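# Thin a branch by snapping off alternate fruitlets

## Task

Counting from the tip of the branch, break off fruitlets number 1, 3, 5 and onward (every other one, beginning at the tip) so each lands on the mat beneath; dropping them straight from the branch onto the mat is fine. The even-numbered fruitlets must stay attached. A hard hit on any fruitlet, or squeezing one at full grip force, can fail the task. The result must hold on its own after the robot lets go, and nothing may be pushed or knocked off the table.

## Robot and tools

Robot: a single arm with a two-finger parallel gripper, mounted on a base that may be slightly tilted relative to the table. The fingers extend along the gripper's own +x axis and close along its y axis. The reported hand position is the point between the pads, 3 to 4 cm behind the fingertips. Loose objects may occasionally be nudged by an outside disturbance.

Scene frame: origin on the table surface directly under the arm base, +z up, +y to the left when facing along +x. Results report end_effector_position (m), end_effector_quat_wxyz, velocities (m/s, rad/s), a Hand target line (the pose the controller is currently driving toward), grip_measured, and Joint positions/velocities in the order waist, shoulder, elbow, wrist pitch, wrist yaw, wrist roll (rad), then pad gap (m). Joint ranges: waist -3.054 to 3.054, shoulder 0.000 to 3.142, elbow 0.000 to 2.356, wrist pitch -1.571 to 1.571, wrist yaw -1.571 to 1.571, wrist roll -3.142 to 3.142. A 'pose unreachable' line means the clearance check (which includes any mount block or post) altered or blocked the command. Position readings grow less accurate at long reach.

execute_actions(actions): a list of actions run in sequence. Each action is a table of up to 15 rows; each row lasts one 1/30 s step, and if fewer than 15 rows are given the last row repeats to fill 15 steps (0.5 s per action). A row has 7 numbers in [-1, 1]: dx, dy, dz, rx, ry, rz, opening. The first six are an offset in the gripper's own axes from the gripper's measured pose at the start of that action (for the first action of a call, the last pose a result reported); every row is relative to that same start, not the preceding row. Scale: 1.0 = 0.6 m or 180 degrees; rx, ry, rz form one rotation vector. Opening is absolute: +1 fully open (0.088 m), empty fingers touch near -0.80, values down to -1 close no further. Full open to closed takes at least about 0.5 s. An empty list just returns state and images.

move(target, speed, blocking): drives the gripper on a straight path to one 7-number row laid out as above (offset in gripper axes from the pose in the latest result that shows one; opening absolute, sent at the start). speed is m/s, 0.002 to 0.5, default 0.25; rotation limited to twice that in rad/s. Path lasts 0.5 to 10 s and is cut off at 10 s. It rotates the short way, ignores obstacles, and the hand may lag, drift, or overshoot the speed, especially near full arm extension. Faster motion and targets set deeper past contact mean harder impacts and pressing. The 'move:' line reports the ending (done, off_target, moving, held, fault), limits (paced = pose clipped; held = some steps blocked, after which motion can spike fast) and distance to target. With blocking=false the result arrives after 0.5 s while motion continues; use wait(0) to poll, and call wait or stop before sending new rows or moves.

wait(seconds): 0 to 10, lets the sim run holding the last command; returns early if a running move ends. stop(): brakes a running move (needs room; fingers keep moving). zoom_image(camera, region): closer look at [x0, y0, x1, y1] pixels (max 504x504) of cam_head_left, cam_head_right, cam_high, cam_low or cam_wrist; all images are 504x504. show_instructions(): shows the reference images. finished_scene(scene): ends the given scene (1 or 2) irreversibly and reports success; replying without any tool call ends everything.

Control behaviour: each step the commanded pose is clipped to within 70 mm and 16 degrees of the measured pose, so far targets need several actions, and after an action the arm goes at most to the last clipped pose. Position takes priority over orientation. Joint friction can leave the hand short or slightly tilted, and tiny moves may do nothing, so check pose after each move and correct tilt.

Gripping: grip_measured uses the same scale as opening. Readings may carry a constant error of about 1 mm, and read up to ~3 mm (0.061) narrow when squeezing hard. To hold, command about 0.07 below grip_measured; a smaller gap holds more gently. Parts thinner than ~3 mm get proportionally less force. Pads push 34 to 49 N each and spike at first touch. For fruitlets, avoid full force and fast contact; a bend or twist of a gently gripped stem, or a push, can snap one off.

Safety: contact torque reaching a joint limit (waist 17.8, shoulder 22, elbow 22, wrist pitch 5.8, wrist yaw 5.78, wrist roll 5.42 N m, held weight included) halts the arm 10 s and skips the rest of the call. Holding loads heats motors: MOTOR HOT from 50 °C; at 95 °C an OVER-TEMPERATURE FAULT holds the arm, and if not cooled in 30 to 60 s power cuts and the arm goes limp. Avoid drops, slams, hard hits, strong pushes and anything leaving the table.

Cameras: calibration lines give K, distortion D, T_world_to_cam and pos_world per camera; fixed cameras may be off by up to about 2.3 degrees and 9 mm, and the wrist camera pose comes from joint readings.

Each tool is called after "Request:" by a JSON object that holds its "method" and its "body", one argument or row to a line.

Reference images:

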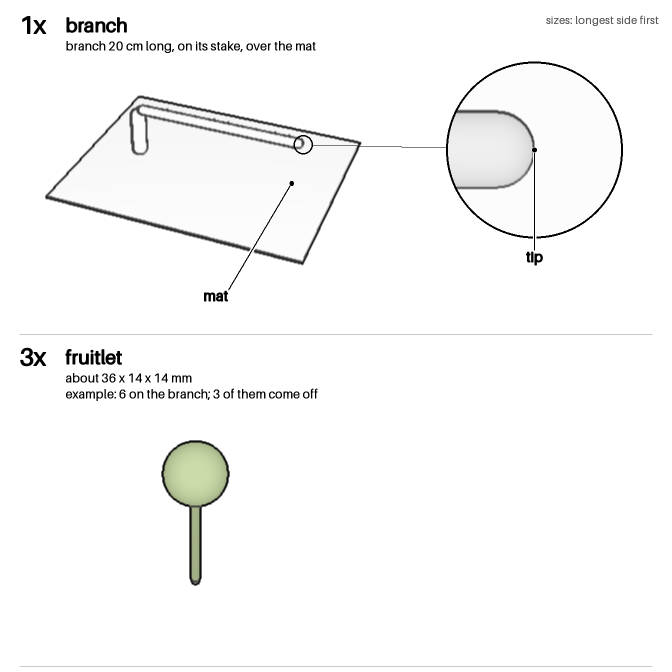

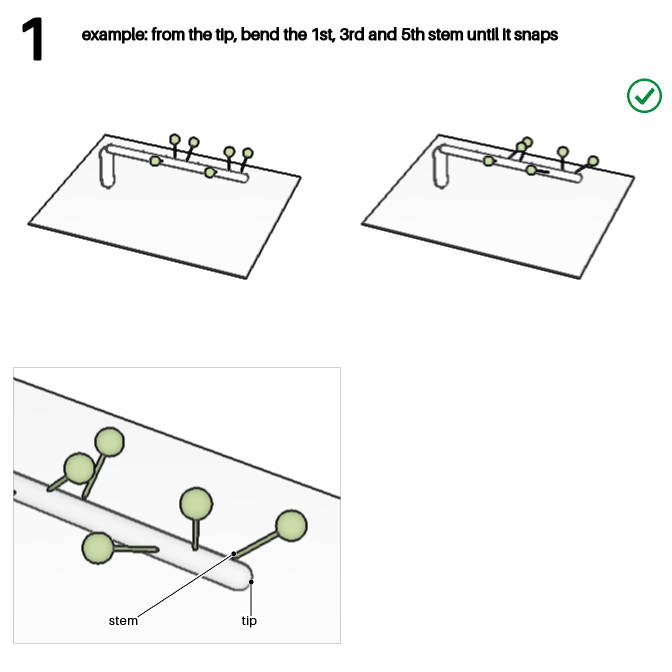

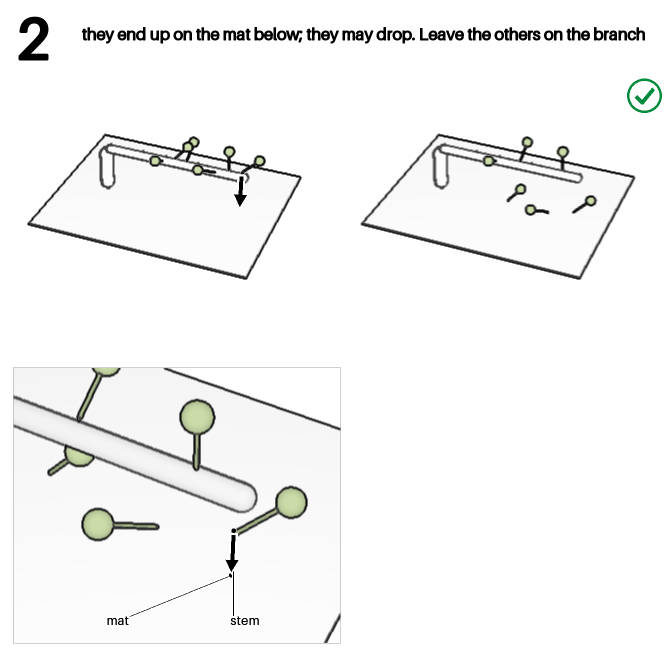

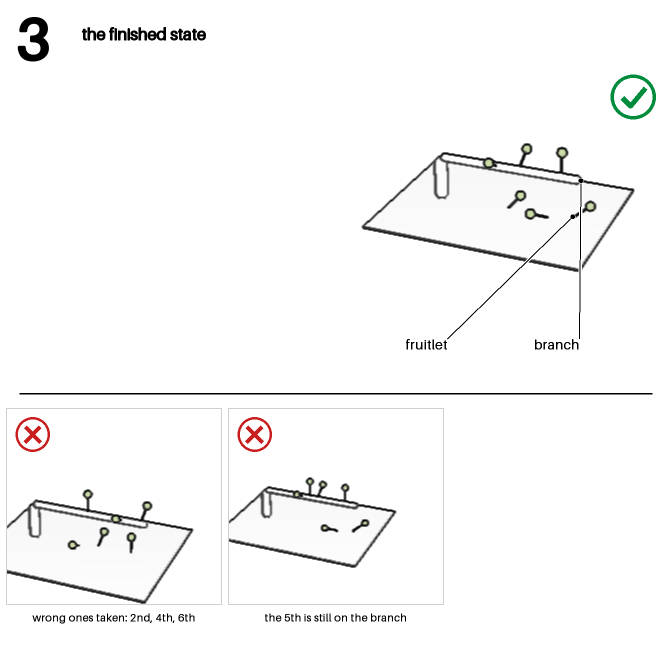

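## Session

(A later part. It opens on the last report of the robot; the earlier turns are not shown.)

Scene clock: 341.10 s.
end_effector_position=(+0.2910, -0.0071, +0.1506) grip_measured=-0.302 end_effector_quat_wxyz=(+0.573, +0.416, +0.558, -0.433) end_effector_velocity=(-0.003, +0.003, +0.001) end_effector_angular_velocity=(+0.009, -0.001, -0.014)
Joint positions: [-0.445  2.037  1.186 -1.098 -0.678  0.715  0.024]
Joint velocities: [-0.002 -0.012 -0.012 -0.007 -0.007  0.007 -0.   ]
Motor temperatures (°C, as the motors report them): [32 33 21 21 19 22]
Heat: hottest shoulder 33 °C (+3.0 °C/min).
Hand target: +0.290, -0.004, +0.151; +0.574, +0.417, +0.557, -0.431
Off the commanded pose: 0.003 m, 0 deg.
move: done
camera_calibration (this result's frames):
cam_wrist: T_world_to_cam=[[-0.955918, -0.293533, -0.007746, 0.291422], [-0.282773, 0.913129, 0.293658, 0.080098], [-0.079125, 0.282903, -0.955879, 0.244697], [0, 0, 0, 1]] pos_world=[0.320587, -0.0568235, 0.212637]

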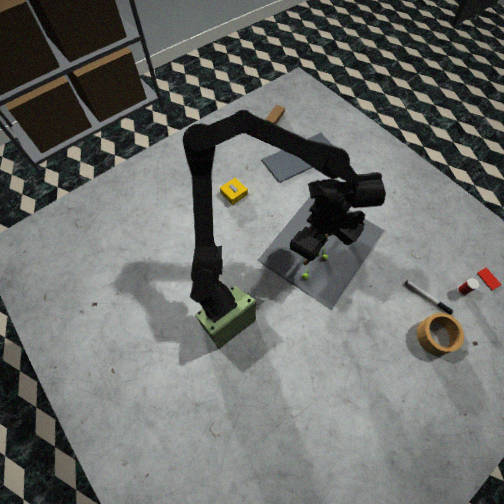

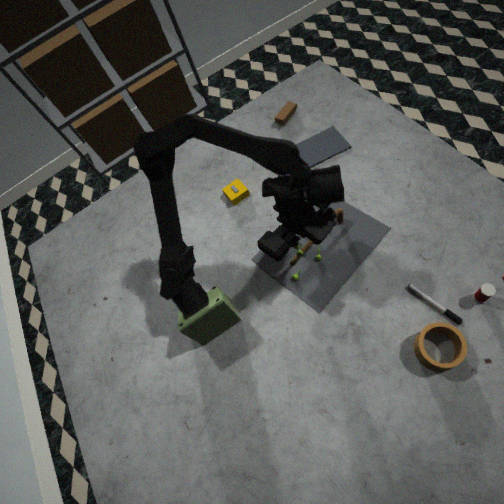

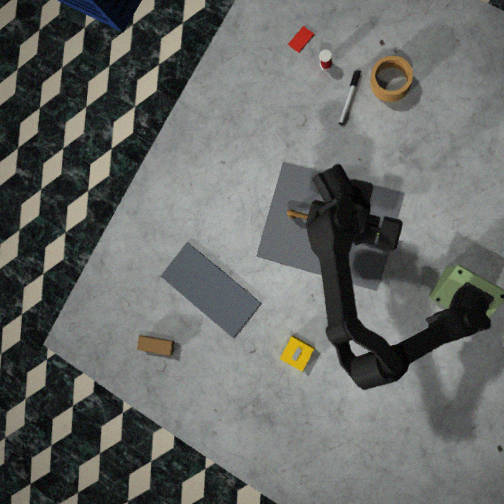

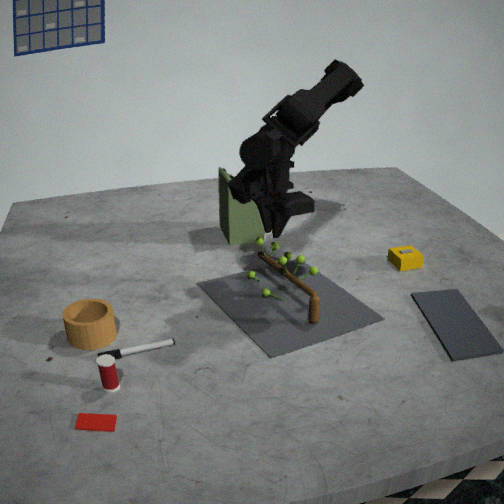

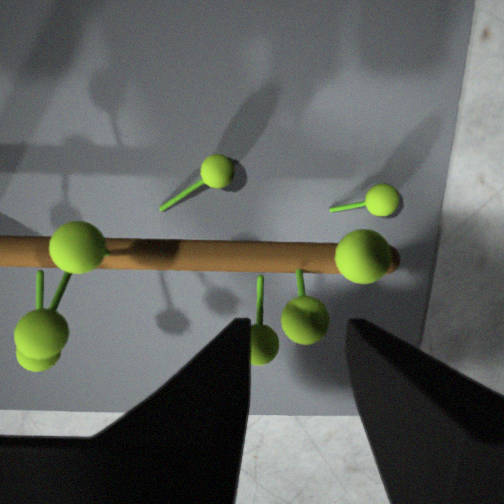

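Request:
{"method": "move", "body": {
  "target": [0.055,-0.002,-0.002,0,0,0,-0.3],
  "speed": 0.02
}}

Request:
{"method": "zoom_image", "body": {
  "camera": "cam_low",
  "region": [210, 200, 350, 320]
}}

Scene clock: 354.93 s.
end_effector_position=(+0.2917, -0.0065, +0.1206) grip_measured=-0.302 end_effector_quat_wxyz=(+0.578, +0.412, +0.556, -0.432) end_effector_velocity=(-0.001, -0.001, -0.001) end_effector_angular_velocity=(+0.007, -0.003, +0.019)
Joint positions: [-0.379  2.04   1.099 -0.946 -0.696  0.794  0.024]
Joint velocities: [-0.002  0.002 -0.007  0.007 -0.007 -0.022 -0.   ]
Motor temperatures (°C, as the motors report them): [31 31 21 21 19 22]
Heat: hottest waist 31 °C (+0.0 °C/min).
Hand target: +0.290, -0.007, +0.118; +0.573, +0.416, +0.558, -0.433
Off the commanded pose: 0.004 m, 1 deg.
move: done
camera_calibration (this result's frames):
cam_wrist: T_world_to_cam=[[-0.95304, -0.302659, -0.0106006, 0.291428], [-0.293044, 0.9128, 0.284468, 0.0925556], [-0.0764207, 0.274216, -0.958627, 0.215389], [0, 0, 0, 1]] pos_world=[0.321325, -0.0553446, 0.183237]

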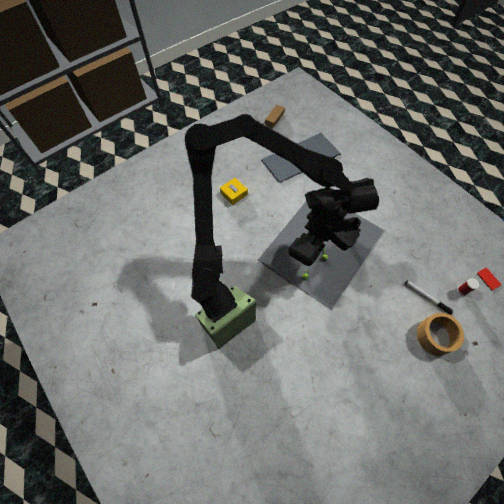

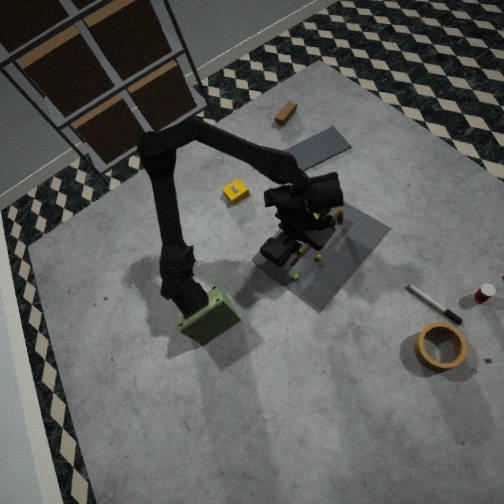

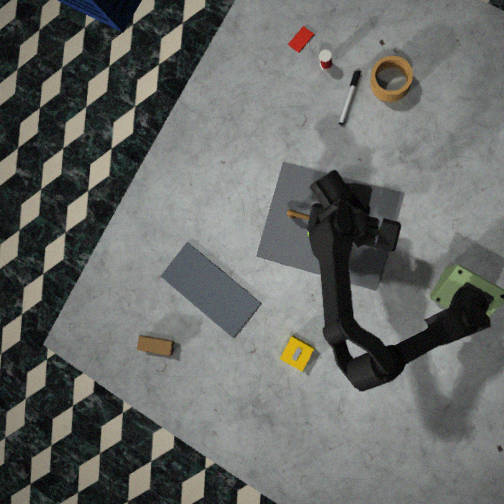

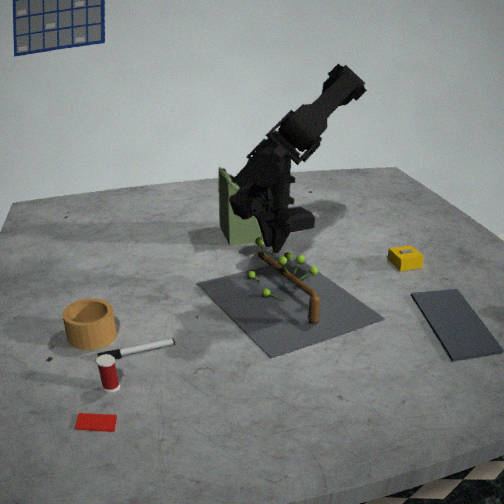

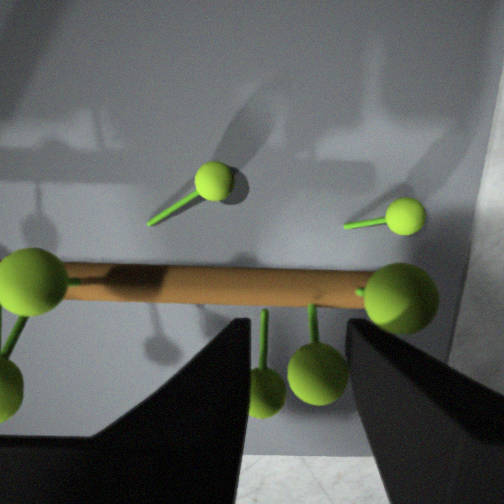

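Region (210, 200, 350, 320) of cam_low's 504x504 image, scaled by 3.600, with more detail than that image has; it fills the top 432 rows of this view, and the rest is white.

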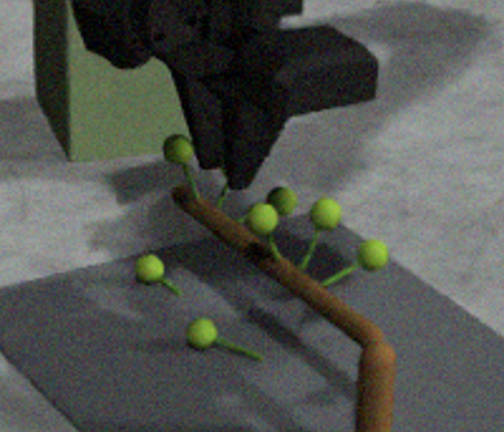

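Request:
{"method": "move", "body": {
  "target": [0.003,-0.006,0,0,0,0,-0.52],
  "speed": 0.01
}}

Request:
{"method": "move", "body": {
  "target": [0.012,-0.045,-0.004,0,0,0,-0.55],
  "speed": 0.015
}}

Request:
{"method": "zoom_image", "body": {
  "camera": "cam_low",
  "region": [210, 200, 350, 320]
}}

Scene clock: 371.80 s.
end_effector_position=(+0.2892, -0.0072, +0.1185) grip_measured=-0.517 end_effector_quat_wxyz=(+0.577, +0.413, +0.557, -0.432) end_effector_velocity=(-0.000, +0.001, -0.001) end_effector_angular_velocity=(+0.006, -0.003, +0.011)
Joint positions: [-0.379  2.04   1.088 -0.938 -0.696  0.793  0.014]
Joint velocities: [ 0.002 -0.002 -0.007  0.007 -0.007 -0.007 -0.   ]
Motor temperatures (°C, as the motors report them): [30 30 21 21 19 22]
Heat: hottest waist 30 °C (-2.0 °C/min).
Hand target: +0.288, -0.008, +0.119; +0.578, +0.412, +0.556, -0.432
Off the commanded pose: 0.001 m, 0 deg.
move: done
camera_calibration (this result's frames):
cam_wrist: T_world_to_cam=[[-0.953715, -0.300589, -0.00863119, 0.288825], [-0.29036, 0.913034, 0.286462, 0.0921548], [-0.0782268, 0.275709, -0.958053, 0.213868], [0, 0, 0, 1]] pos_world=[0.318945, -0.0562878, 0.180991]

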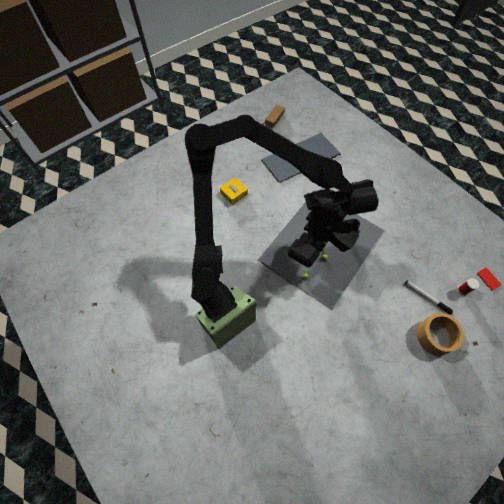

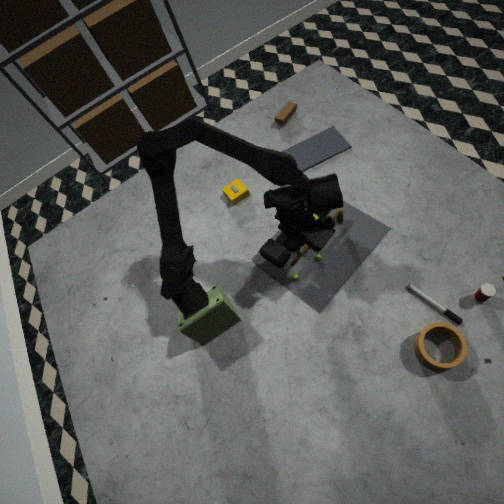

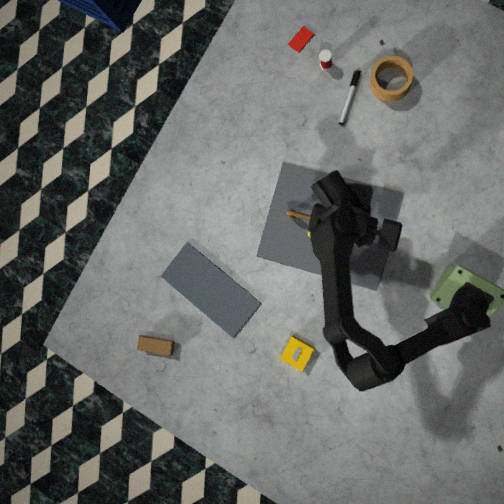

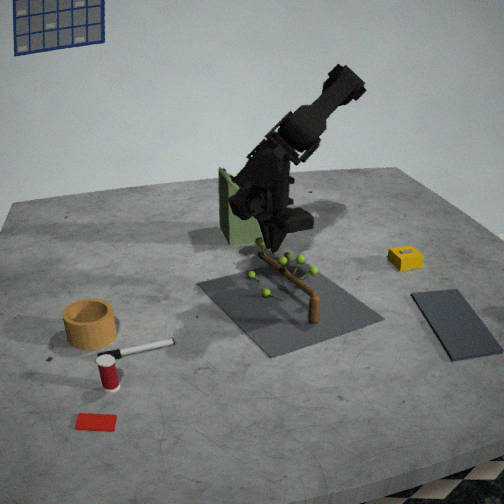

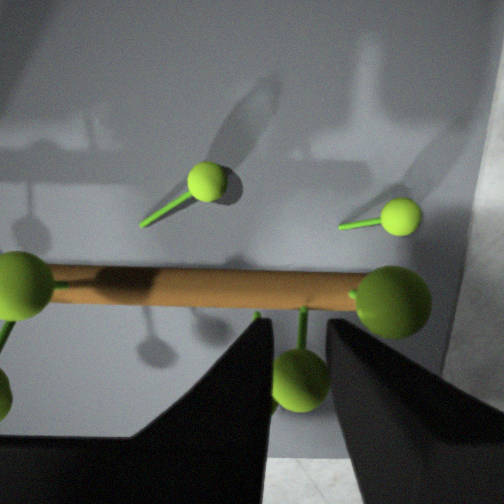

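Scene clock: 373.90 s.
end_effector_position=(+0.2636, -0.0122, +0.1094) grip_measured=-0.548 end_effector_quat_wxyz=(+0.572, +0.414, +0.560, -0.433) end_effector_velocity=(-0.002, +0.005, +0.001) end_effector_angular_velocity=(+0.022, -0.008, +0.001)
Joint positions: [-0.403  2.009  0.974 -0.886 -0.691  0.76   0.012]
Joint velocities: [-0.002 -0.012 -0.012 -0.007 -0.022 -0.007  0.   ]
Motor temperatures (°C, as the motors report them): [30 29 21 21 19 22]
Heat: hottest waist 30 °C (-2.0 °C/min).
Hand target: +0.263, -0.013, +0.111; +0.577, +0.413, +0.557, -0.432
Off the commanded pose: 0.002 m, 1 deg.
move: done
camera_calibration (this result's frames):
cam_wrist: T_world_to_cam=[[-0.954983, -0.296624, -0.00459753, 0.262735], [-0.284701, 0.912022, 0.295233, 0.0893955], [-0.0833799, 0.283251, -0.955414, 0.205613], [0, 0, 0, 1]] pos_world=[0.293502, -0.0618375, 0.171261]

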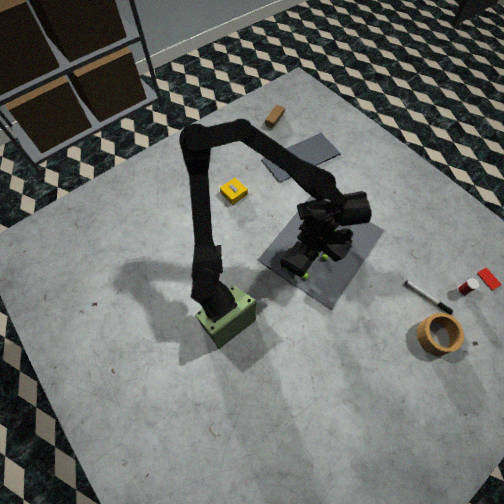

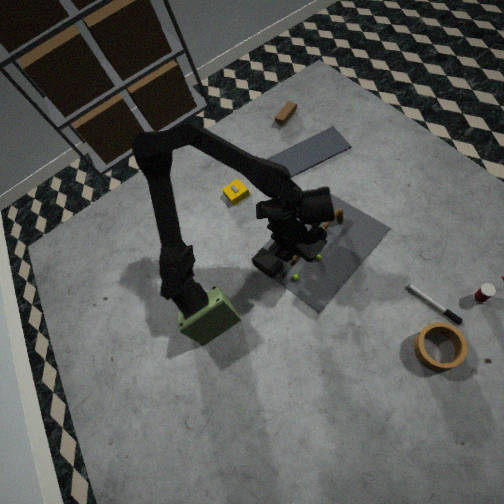

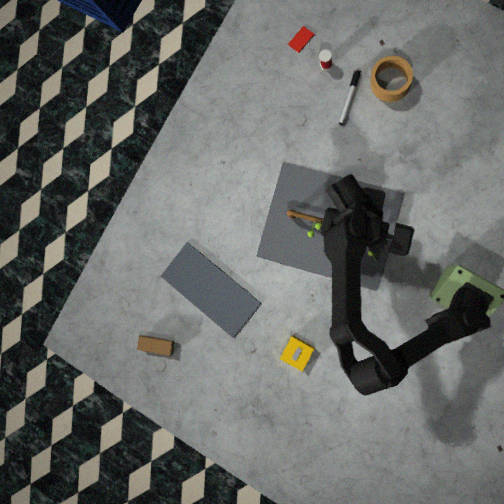

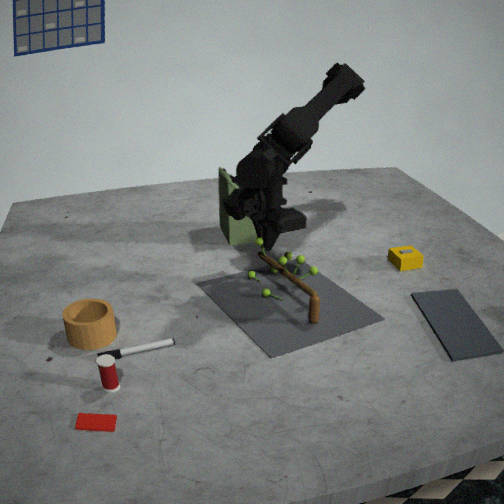

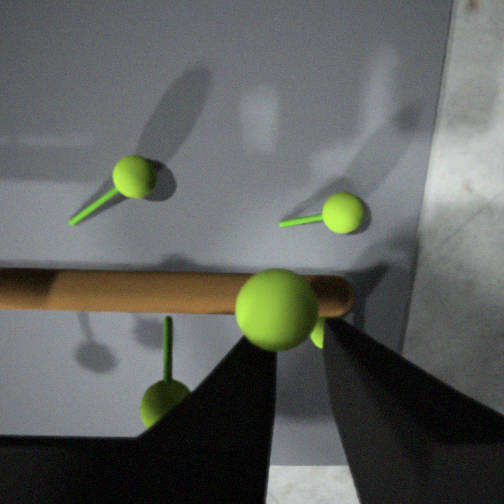

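Region (210, 200, 350, 320) of cam_low's 504x504 image, scaled by 3.600, with more detail than that image has; it fills the top 432 rows of this view, and the rest is white.

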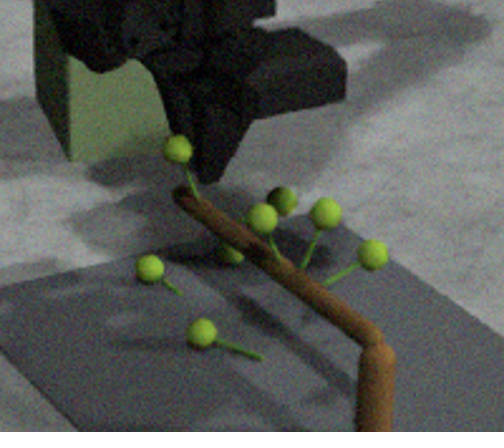

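Request:
{"method": "move", "body": {
  "target": [-0.07,0,0,0,0,0,-0.3],
  "speed": 0.1
}}

Request:
{"method": "move", "body": {
  "target": [0,0.187,0,0,0,0,-0.3],
  "speed": 0.12
}}

Scene clock: 384.23 s.
end_effector_position=(+0.2613, -0.0107, +0.1468) grip_measured=-0.303 end_effector_quat_wxyz=(+0.566, +0.417, +0.563, -0.434) end_effector_velocity=(-0.000, +0.003, +0.002) end_effector_angular_velocity=(+0.012, +0.002, -0.002)
Joint positions: [-0.488  1.99   1.074 -1.086 -0.662  0.655  0.024]
Joint velocities: [-0.002 -0.002  0.007 -0.022 -0.007 -0.007  0.   ]
Motor temperatures (°C, as the motors report them): [30 29 21 21 19 22]
Heat: hottest waist 30 °C (-2.0 °C/min).
Hand target: +0.263, -0.011, +0.151; +0.572, +0.414, +0.560, -0.433
Off the commanded pose: 0.005 m, 1 deg.
move: done
camera_calibration (this result's frames):
cam_wrist: T_world_to_cam=[[-0.957189, -0.289461, 0.00157291, 0.260923], [-0.274985, 0.910989, 0.30738, 0.0720121], [-0.0904072, 0.293788, -0.951586, 0.242138], [0, 0, 0, 1]] pos_world=[0.291446, -0.0612126, 0.20787]

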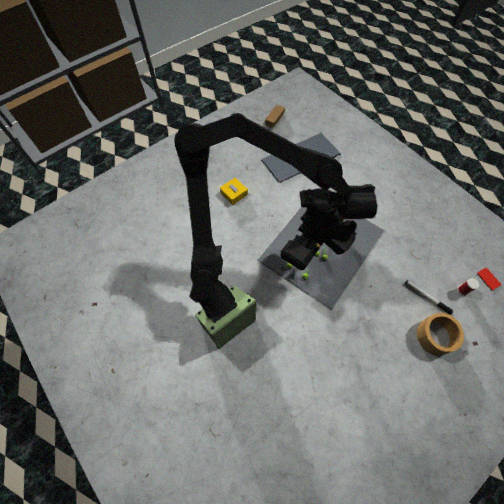

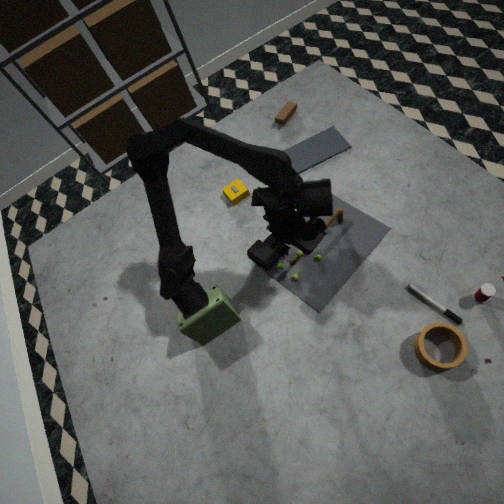

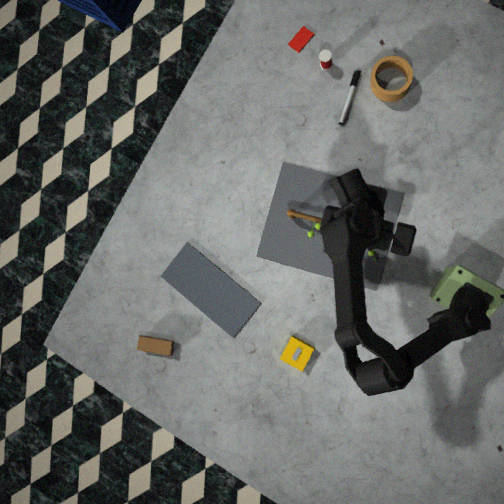

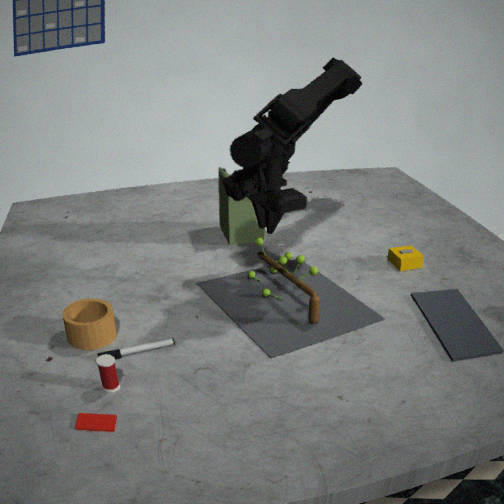

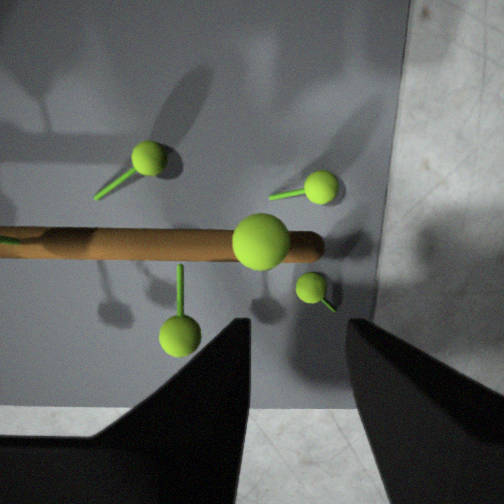

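Scene clock: 385.57 s.
end_effector_position=(+0.3676, +0.0199, +0.1461) grip_measured=-0.302 end_effector_quat_wxyz=(+0.569, +0.415, +0.562, -0.434) end_effector_velocity=(+0.002, +0.002, +0.000) end_effector_angular_velocity=(+0.010, +0.007, -0.014)
Joint positions: [-0.308  2.199  1.531 -1.188 -0.722  0.873  0.024]
Joint velocities: [ 0.002  0.012  0.022 -0.022 -0.007  0.007 -0.   ]
Motor temperatures (°C, as the motors report them): [30 29 21 21 19 22]
Heat: hottest waist 30 °C (-2.0 °C/min).
Hand target: +0.369, +0.019, +0.145; +0.567, +0.417, +0.563, -0.434
Off the commanded pose: 0.002 m, 0 deg.
move: done
camera_calibration (this result's frames):
cam_wrist: T_world_to_cam=[[-0.955606, -0.294644, 0.00155693, 0.371075], [-0.280496, 0.911315, 0.301376, 0.0764276], [-0.0902175, 0.28756, -0.953504, 0.242397], [0, 0, 0, 1]] pos_world=[0.397908, -0.0300184, 0.207516]

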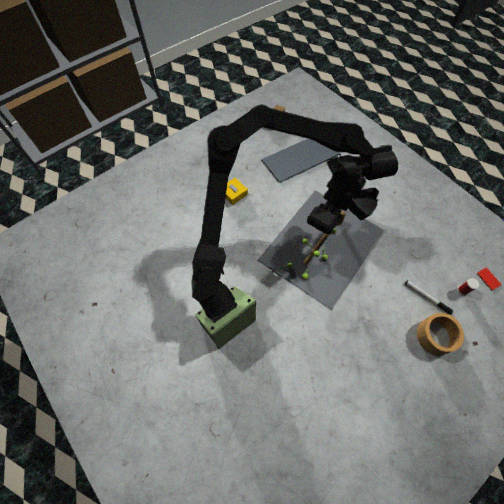

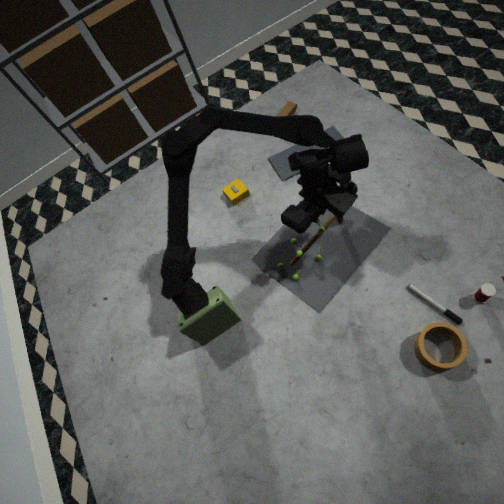

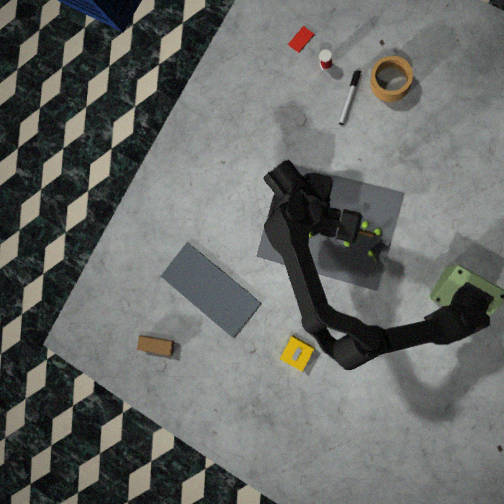

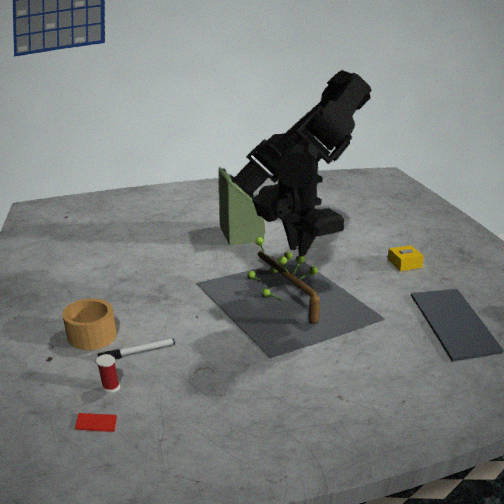

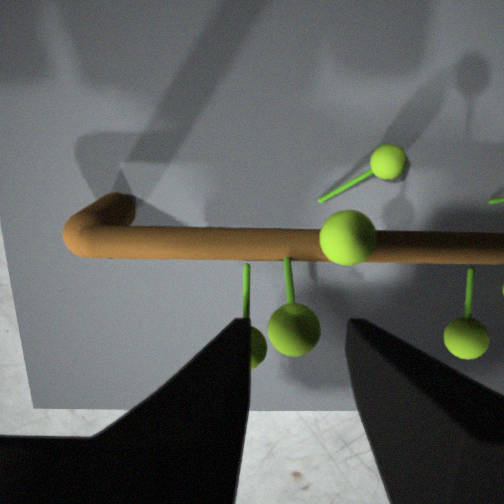

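Request:
{"method": "move", "body": {
  "target": [0.043,0.003,-0.003,0,0,0,-0.3],
  "speed": 0.02
}}

Request:
{"method": "zoom_image", "body": {
  "camera": "cam_low",
  "region": [230, 200, 370, 320]
}}

Scene clock: 393.73 s.
end_effector_position=(+0.3698, +0.0220, +0.1220) grip_measured=-0.302 end_effector_quat_wxyz=(+0.572, +0.412, +0.562, -0.433) end_effector_velocity=(-0.001, +0.004, +0.001) end_effector_angular_velocity=(+0.038, -0.009, +0.009)
Joint positions: [-0.258  2.2    1.472 -1.079 -0.73   0.935  0.024]
Joint velocities: [-0.007 -0.002 -0.007 -0.007 -0.037 -0.022 -0.   ]
Motor temperatures (°C, as the motors report them): [31 29 21 21 19 22]
Heat: hottest waist 31 °C (-2.0 °C/min).
Hand target: +0.369, +0.022, +0.120; +0.569, +0.415, +0.562, -0.434
Off the commanded pose: 0.002 m, 0 deg.
move: done
camera_calibration (this result's frames):
cam_wrist: T_world_to_cam=[[-0.95381, -0.300408, 0.00150659, 0.373291], [-0.286574, 0.911369, 0.295434, 0.085365], [-0.0901238, 0.281357, -0.955362, 0.219414], [0, 0, 0, 1]] pos_world=[0.400287, -0.027393, 0.183837]

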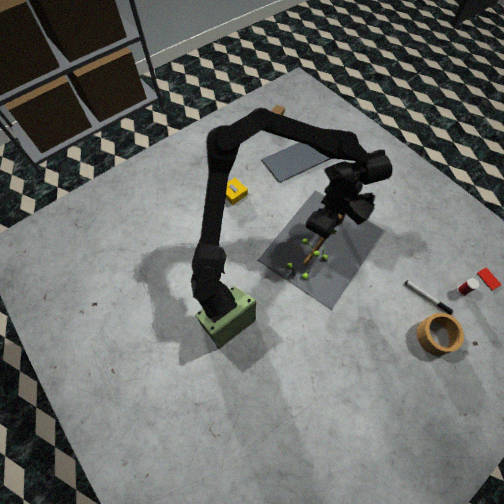

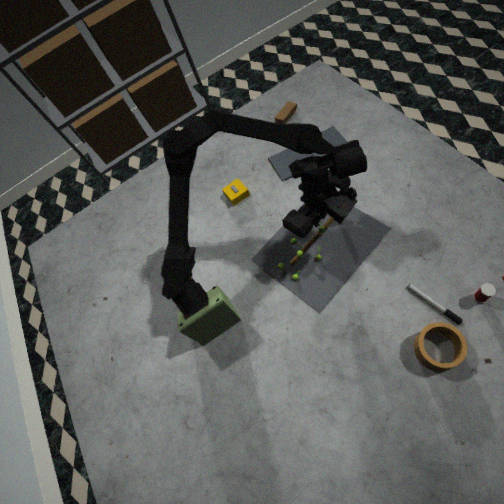

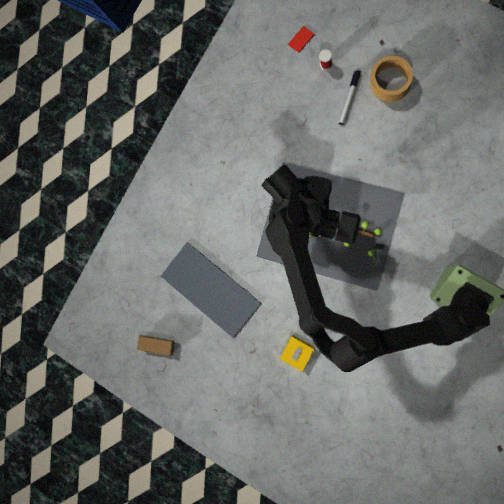

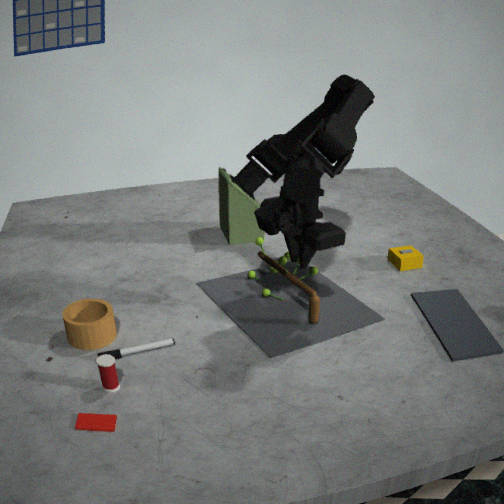

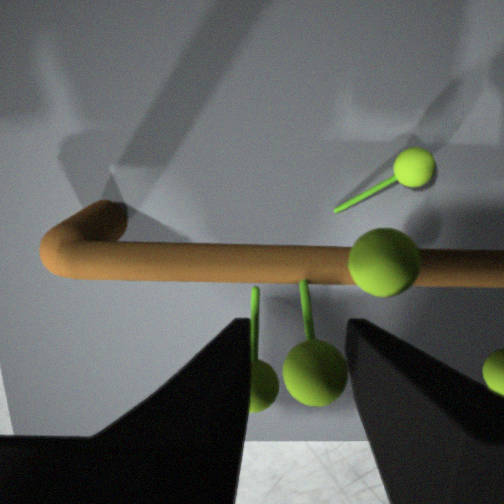

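Region (230, 200, 370, 320) of cam_low's 504x504 image, scaled by 3.600, with more detail than that image has; it fills the top 432 rows of this view, and the rest is white.

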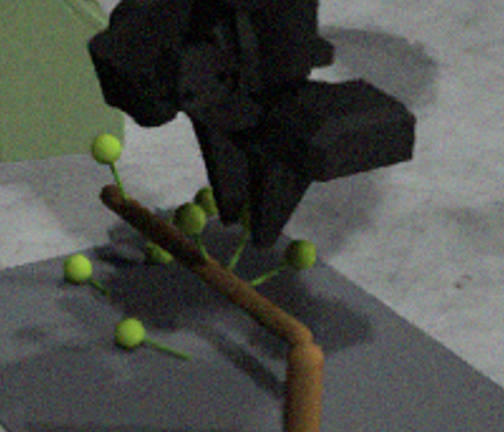

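Same state as for C. Repeat; sweep a bit shorter of D.

Request:
{"method": "move", "body": {
  "target": [0.002,-0.006,0,0,0,0,-0.52],
  "speed": 0.01
}}

Request:
{"method": "move", "body": {
  "target": [0.012,-0.043,-0.006,0,0,0,-0.55],
  "speed": 0.015
}}

Request:
{"method": "zoom_image", "body": {
  "camera": "cam_low",
  "region": [230, 200, 370, 320]
}}

Scene clock: 401.17 s.
end_effector_position=(+0.3688, +0.0217, +0.1211) grip_measured=-0.514 end_effector_quat_wxyz=(+0.572, +0.412, +0.562, -0.433) end_effector_velocity=(-0.002, +0.002, +0.001) end_effector_angular_velocity=(+0.009, +0.001, +0.015)
Joint positions: [-0.258  2.197  1.463 -1.072 -0.731  0.935  0.014]
Joint velocities: [-0.002 -0.007 -0.007 -0.007 -0.007 -0.022 -0.   ]
Motor temperatures (°C, as the motors report them): [31 29 21 21 19 22]
Heat: hottest waist 31 °C (-2.0 °C/min).
Hand target: +0.366, +0.021, +0.121; +0.572, +0.412, +0.562, -0.433
Off the commanded pose: 0.003 m, 0 deg.
move: done
camera_calibration (this result's frames):
cam_wrist: T_world_to_cam=[[-0.95357, -0.301171, -0.000073524, 0.372322], [-0.287685, 0.910799, 0.296112, 0.0860114], [-0.0891133, 0.282385, -0.955153, 0.21808], [0, 0, 0, 1]] pos_world=[0.399213, -0.0277892, 0.182858]

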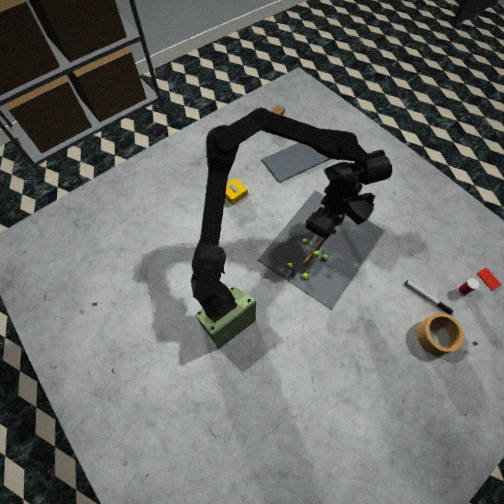

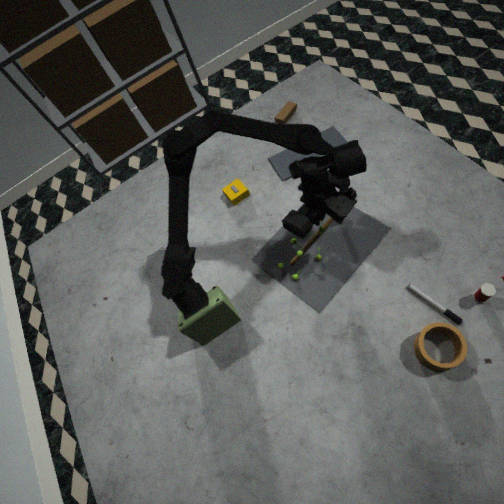

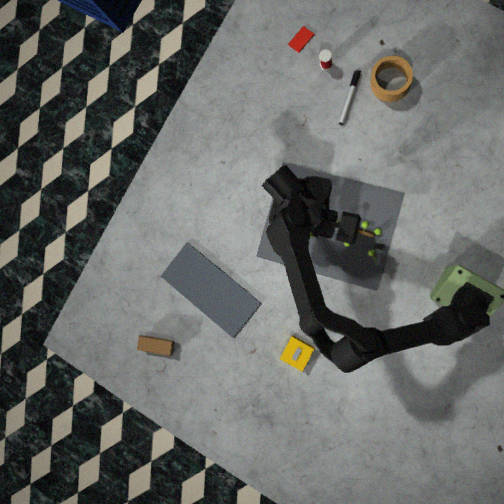

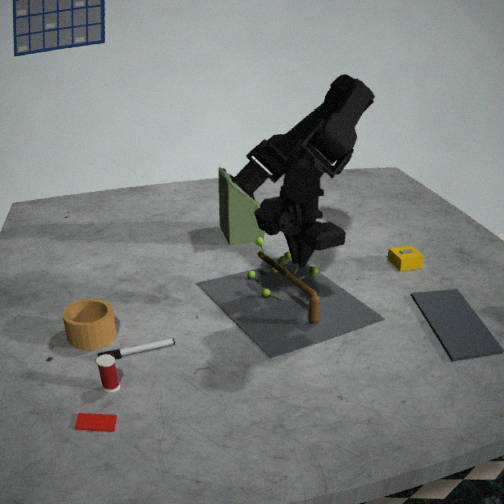

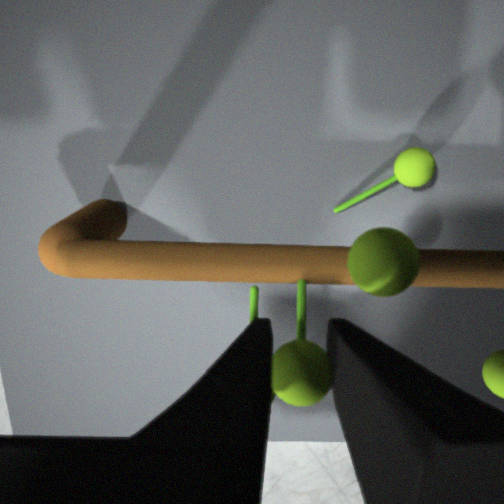

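Scene clock: 403.20 s.
end_effector_position=(+0.3543, +0.0221, +0.1177) grip_measured=-0.540 end_effector_quat_wxyz=(+0.586, +0.411, +0.561, -0.416) end_effector_velocity=(-0.003, -0.000, +0.001) end_effector_angular_velocity=(-0.005, +0.005, -0.014)
Joint positions: [-0.265  2.132  1.344 -0.987 -0.744  0.919  0.013]
Joint velocities: [-0.002 -0.007 -0.007 -0.007  0.007  0.007 -0.   ]
Motor temperatures (°C, as the motors report them): [31 29 21 21 19 22]
Heat: hottest waist 31 °C (-1.0 °C/min).
Hand target: +0.343, +0.018, +0.114; +0.572, +0.412, +0.562, -0.432
Off the commanded pose: 0.013 m, 2 deg.
move: off_target
camera_calibration (this result's frames):
cam_wrist: T_world_to_cam=[[-0.94326, -0.33073, -0.0296416, 0.359111], [-0.324655, 0.899815, 0.291432, 0.0963489], [-0.0697134, 0.284519, -0.956132, 0.206638], [0, 0, 0, 1]] pos_world=[0.38442, -0.02672, 0.180139]

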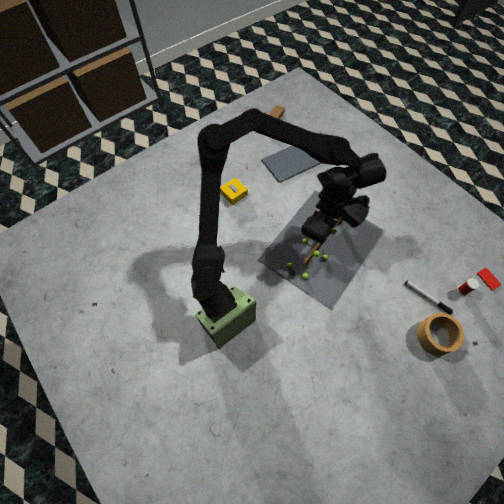

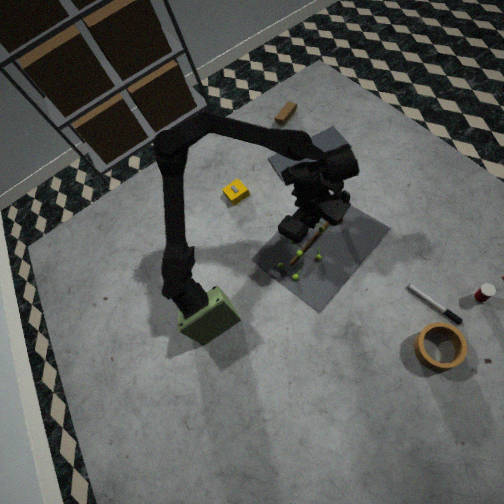

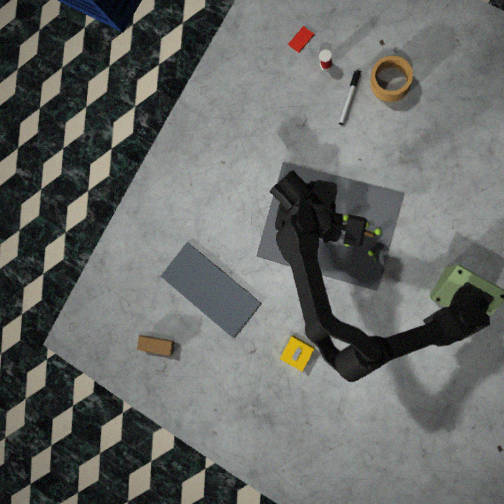

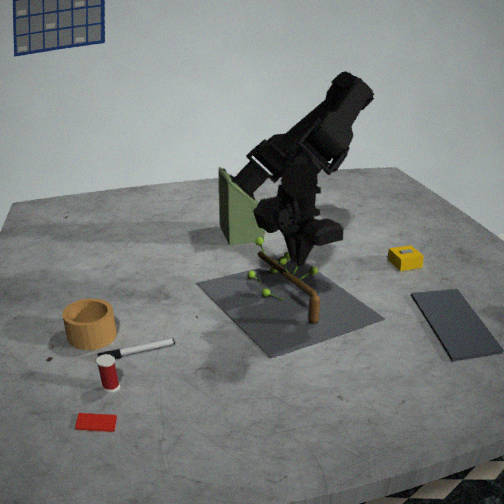

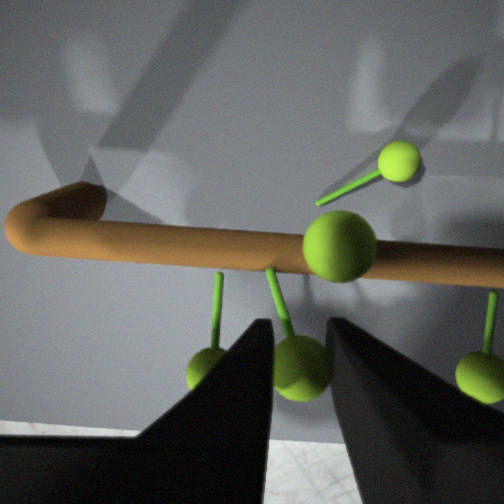

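Region (230, 200, 370, 320) of cam_low's 504x504 image, scaled by 3.600, with more detail than that image has; it fills the top 432 rows of this view, and the rest is white.

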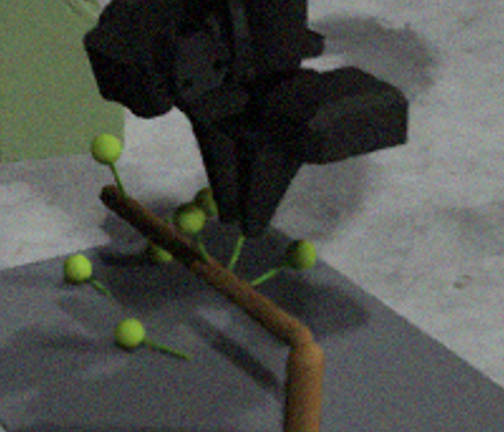

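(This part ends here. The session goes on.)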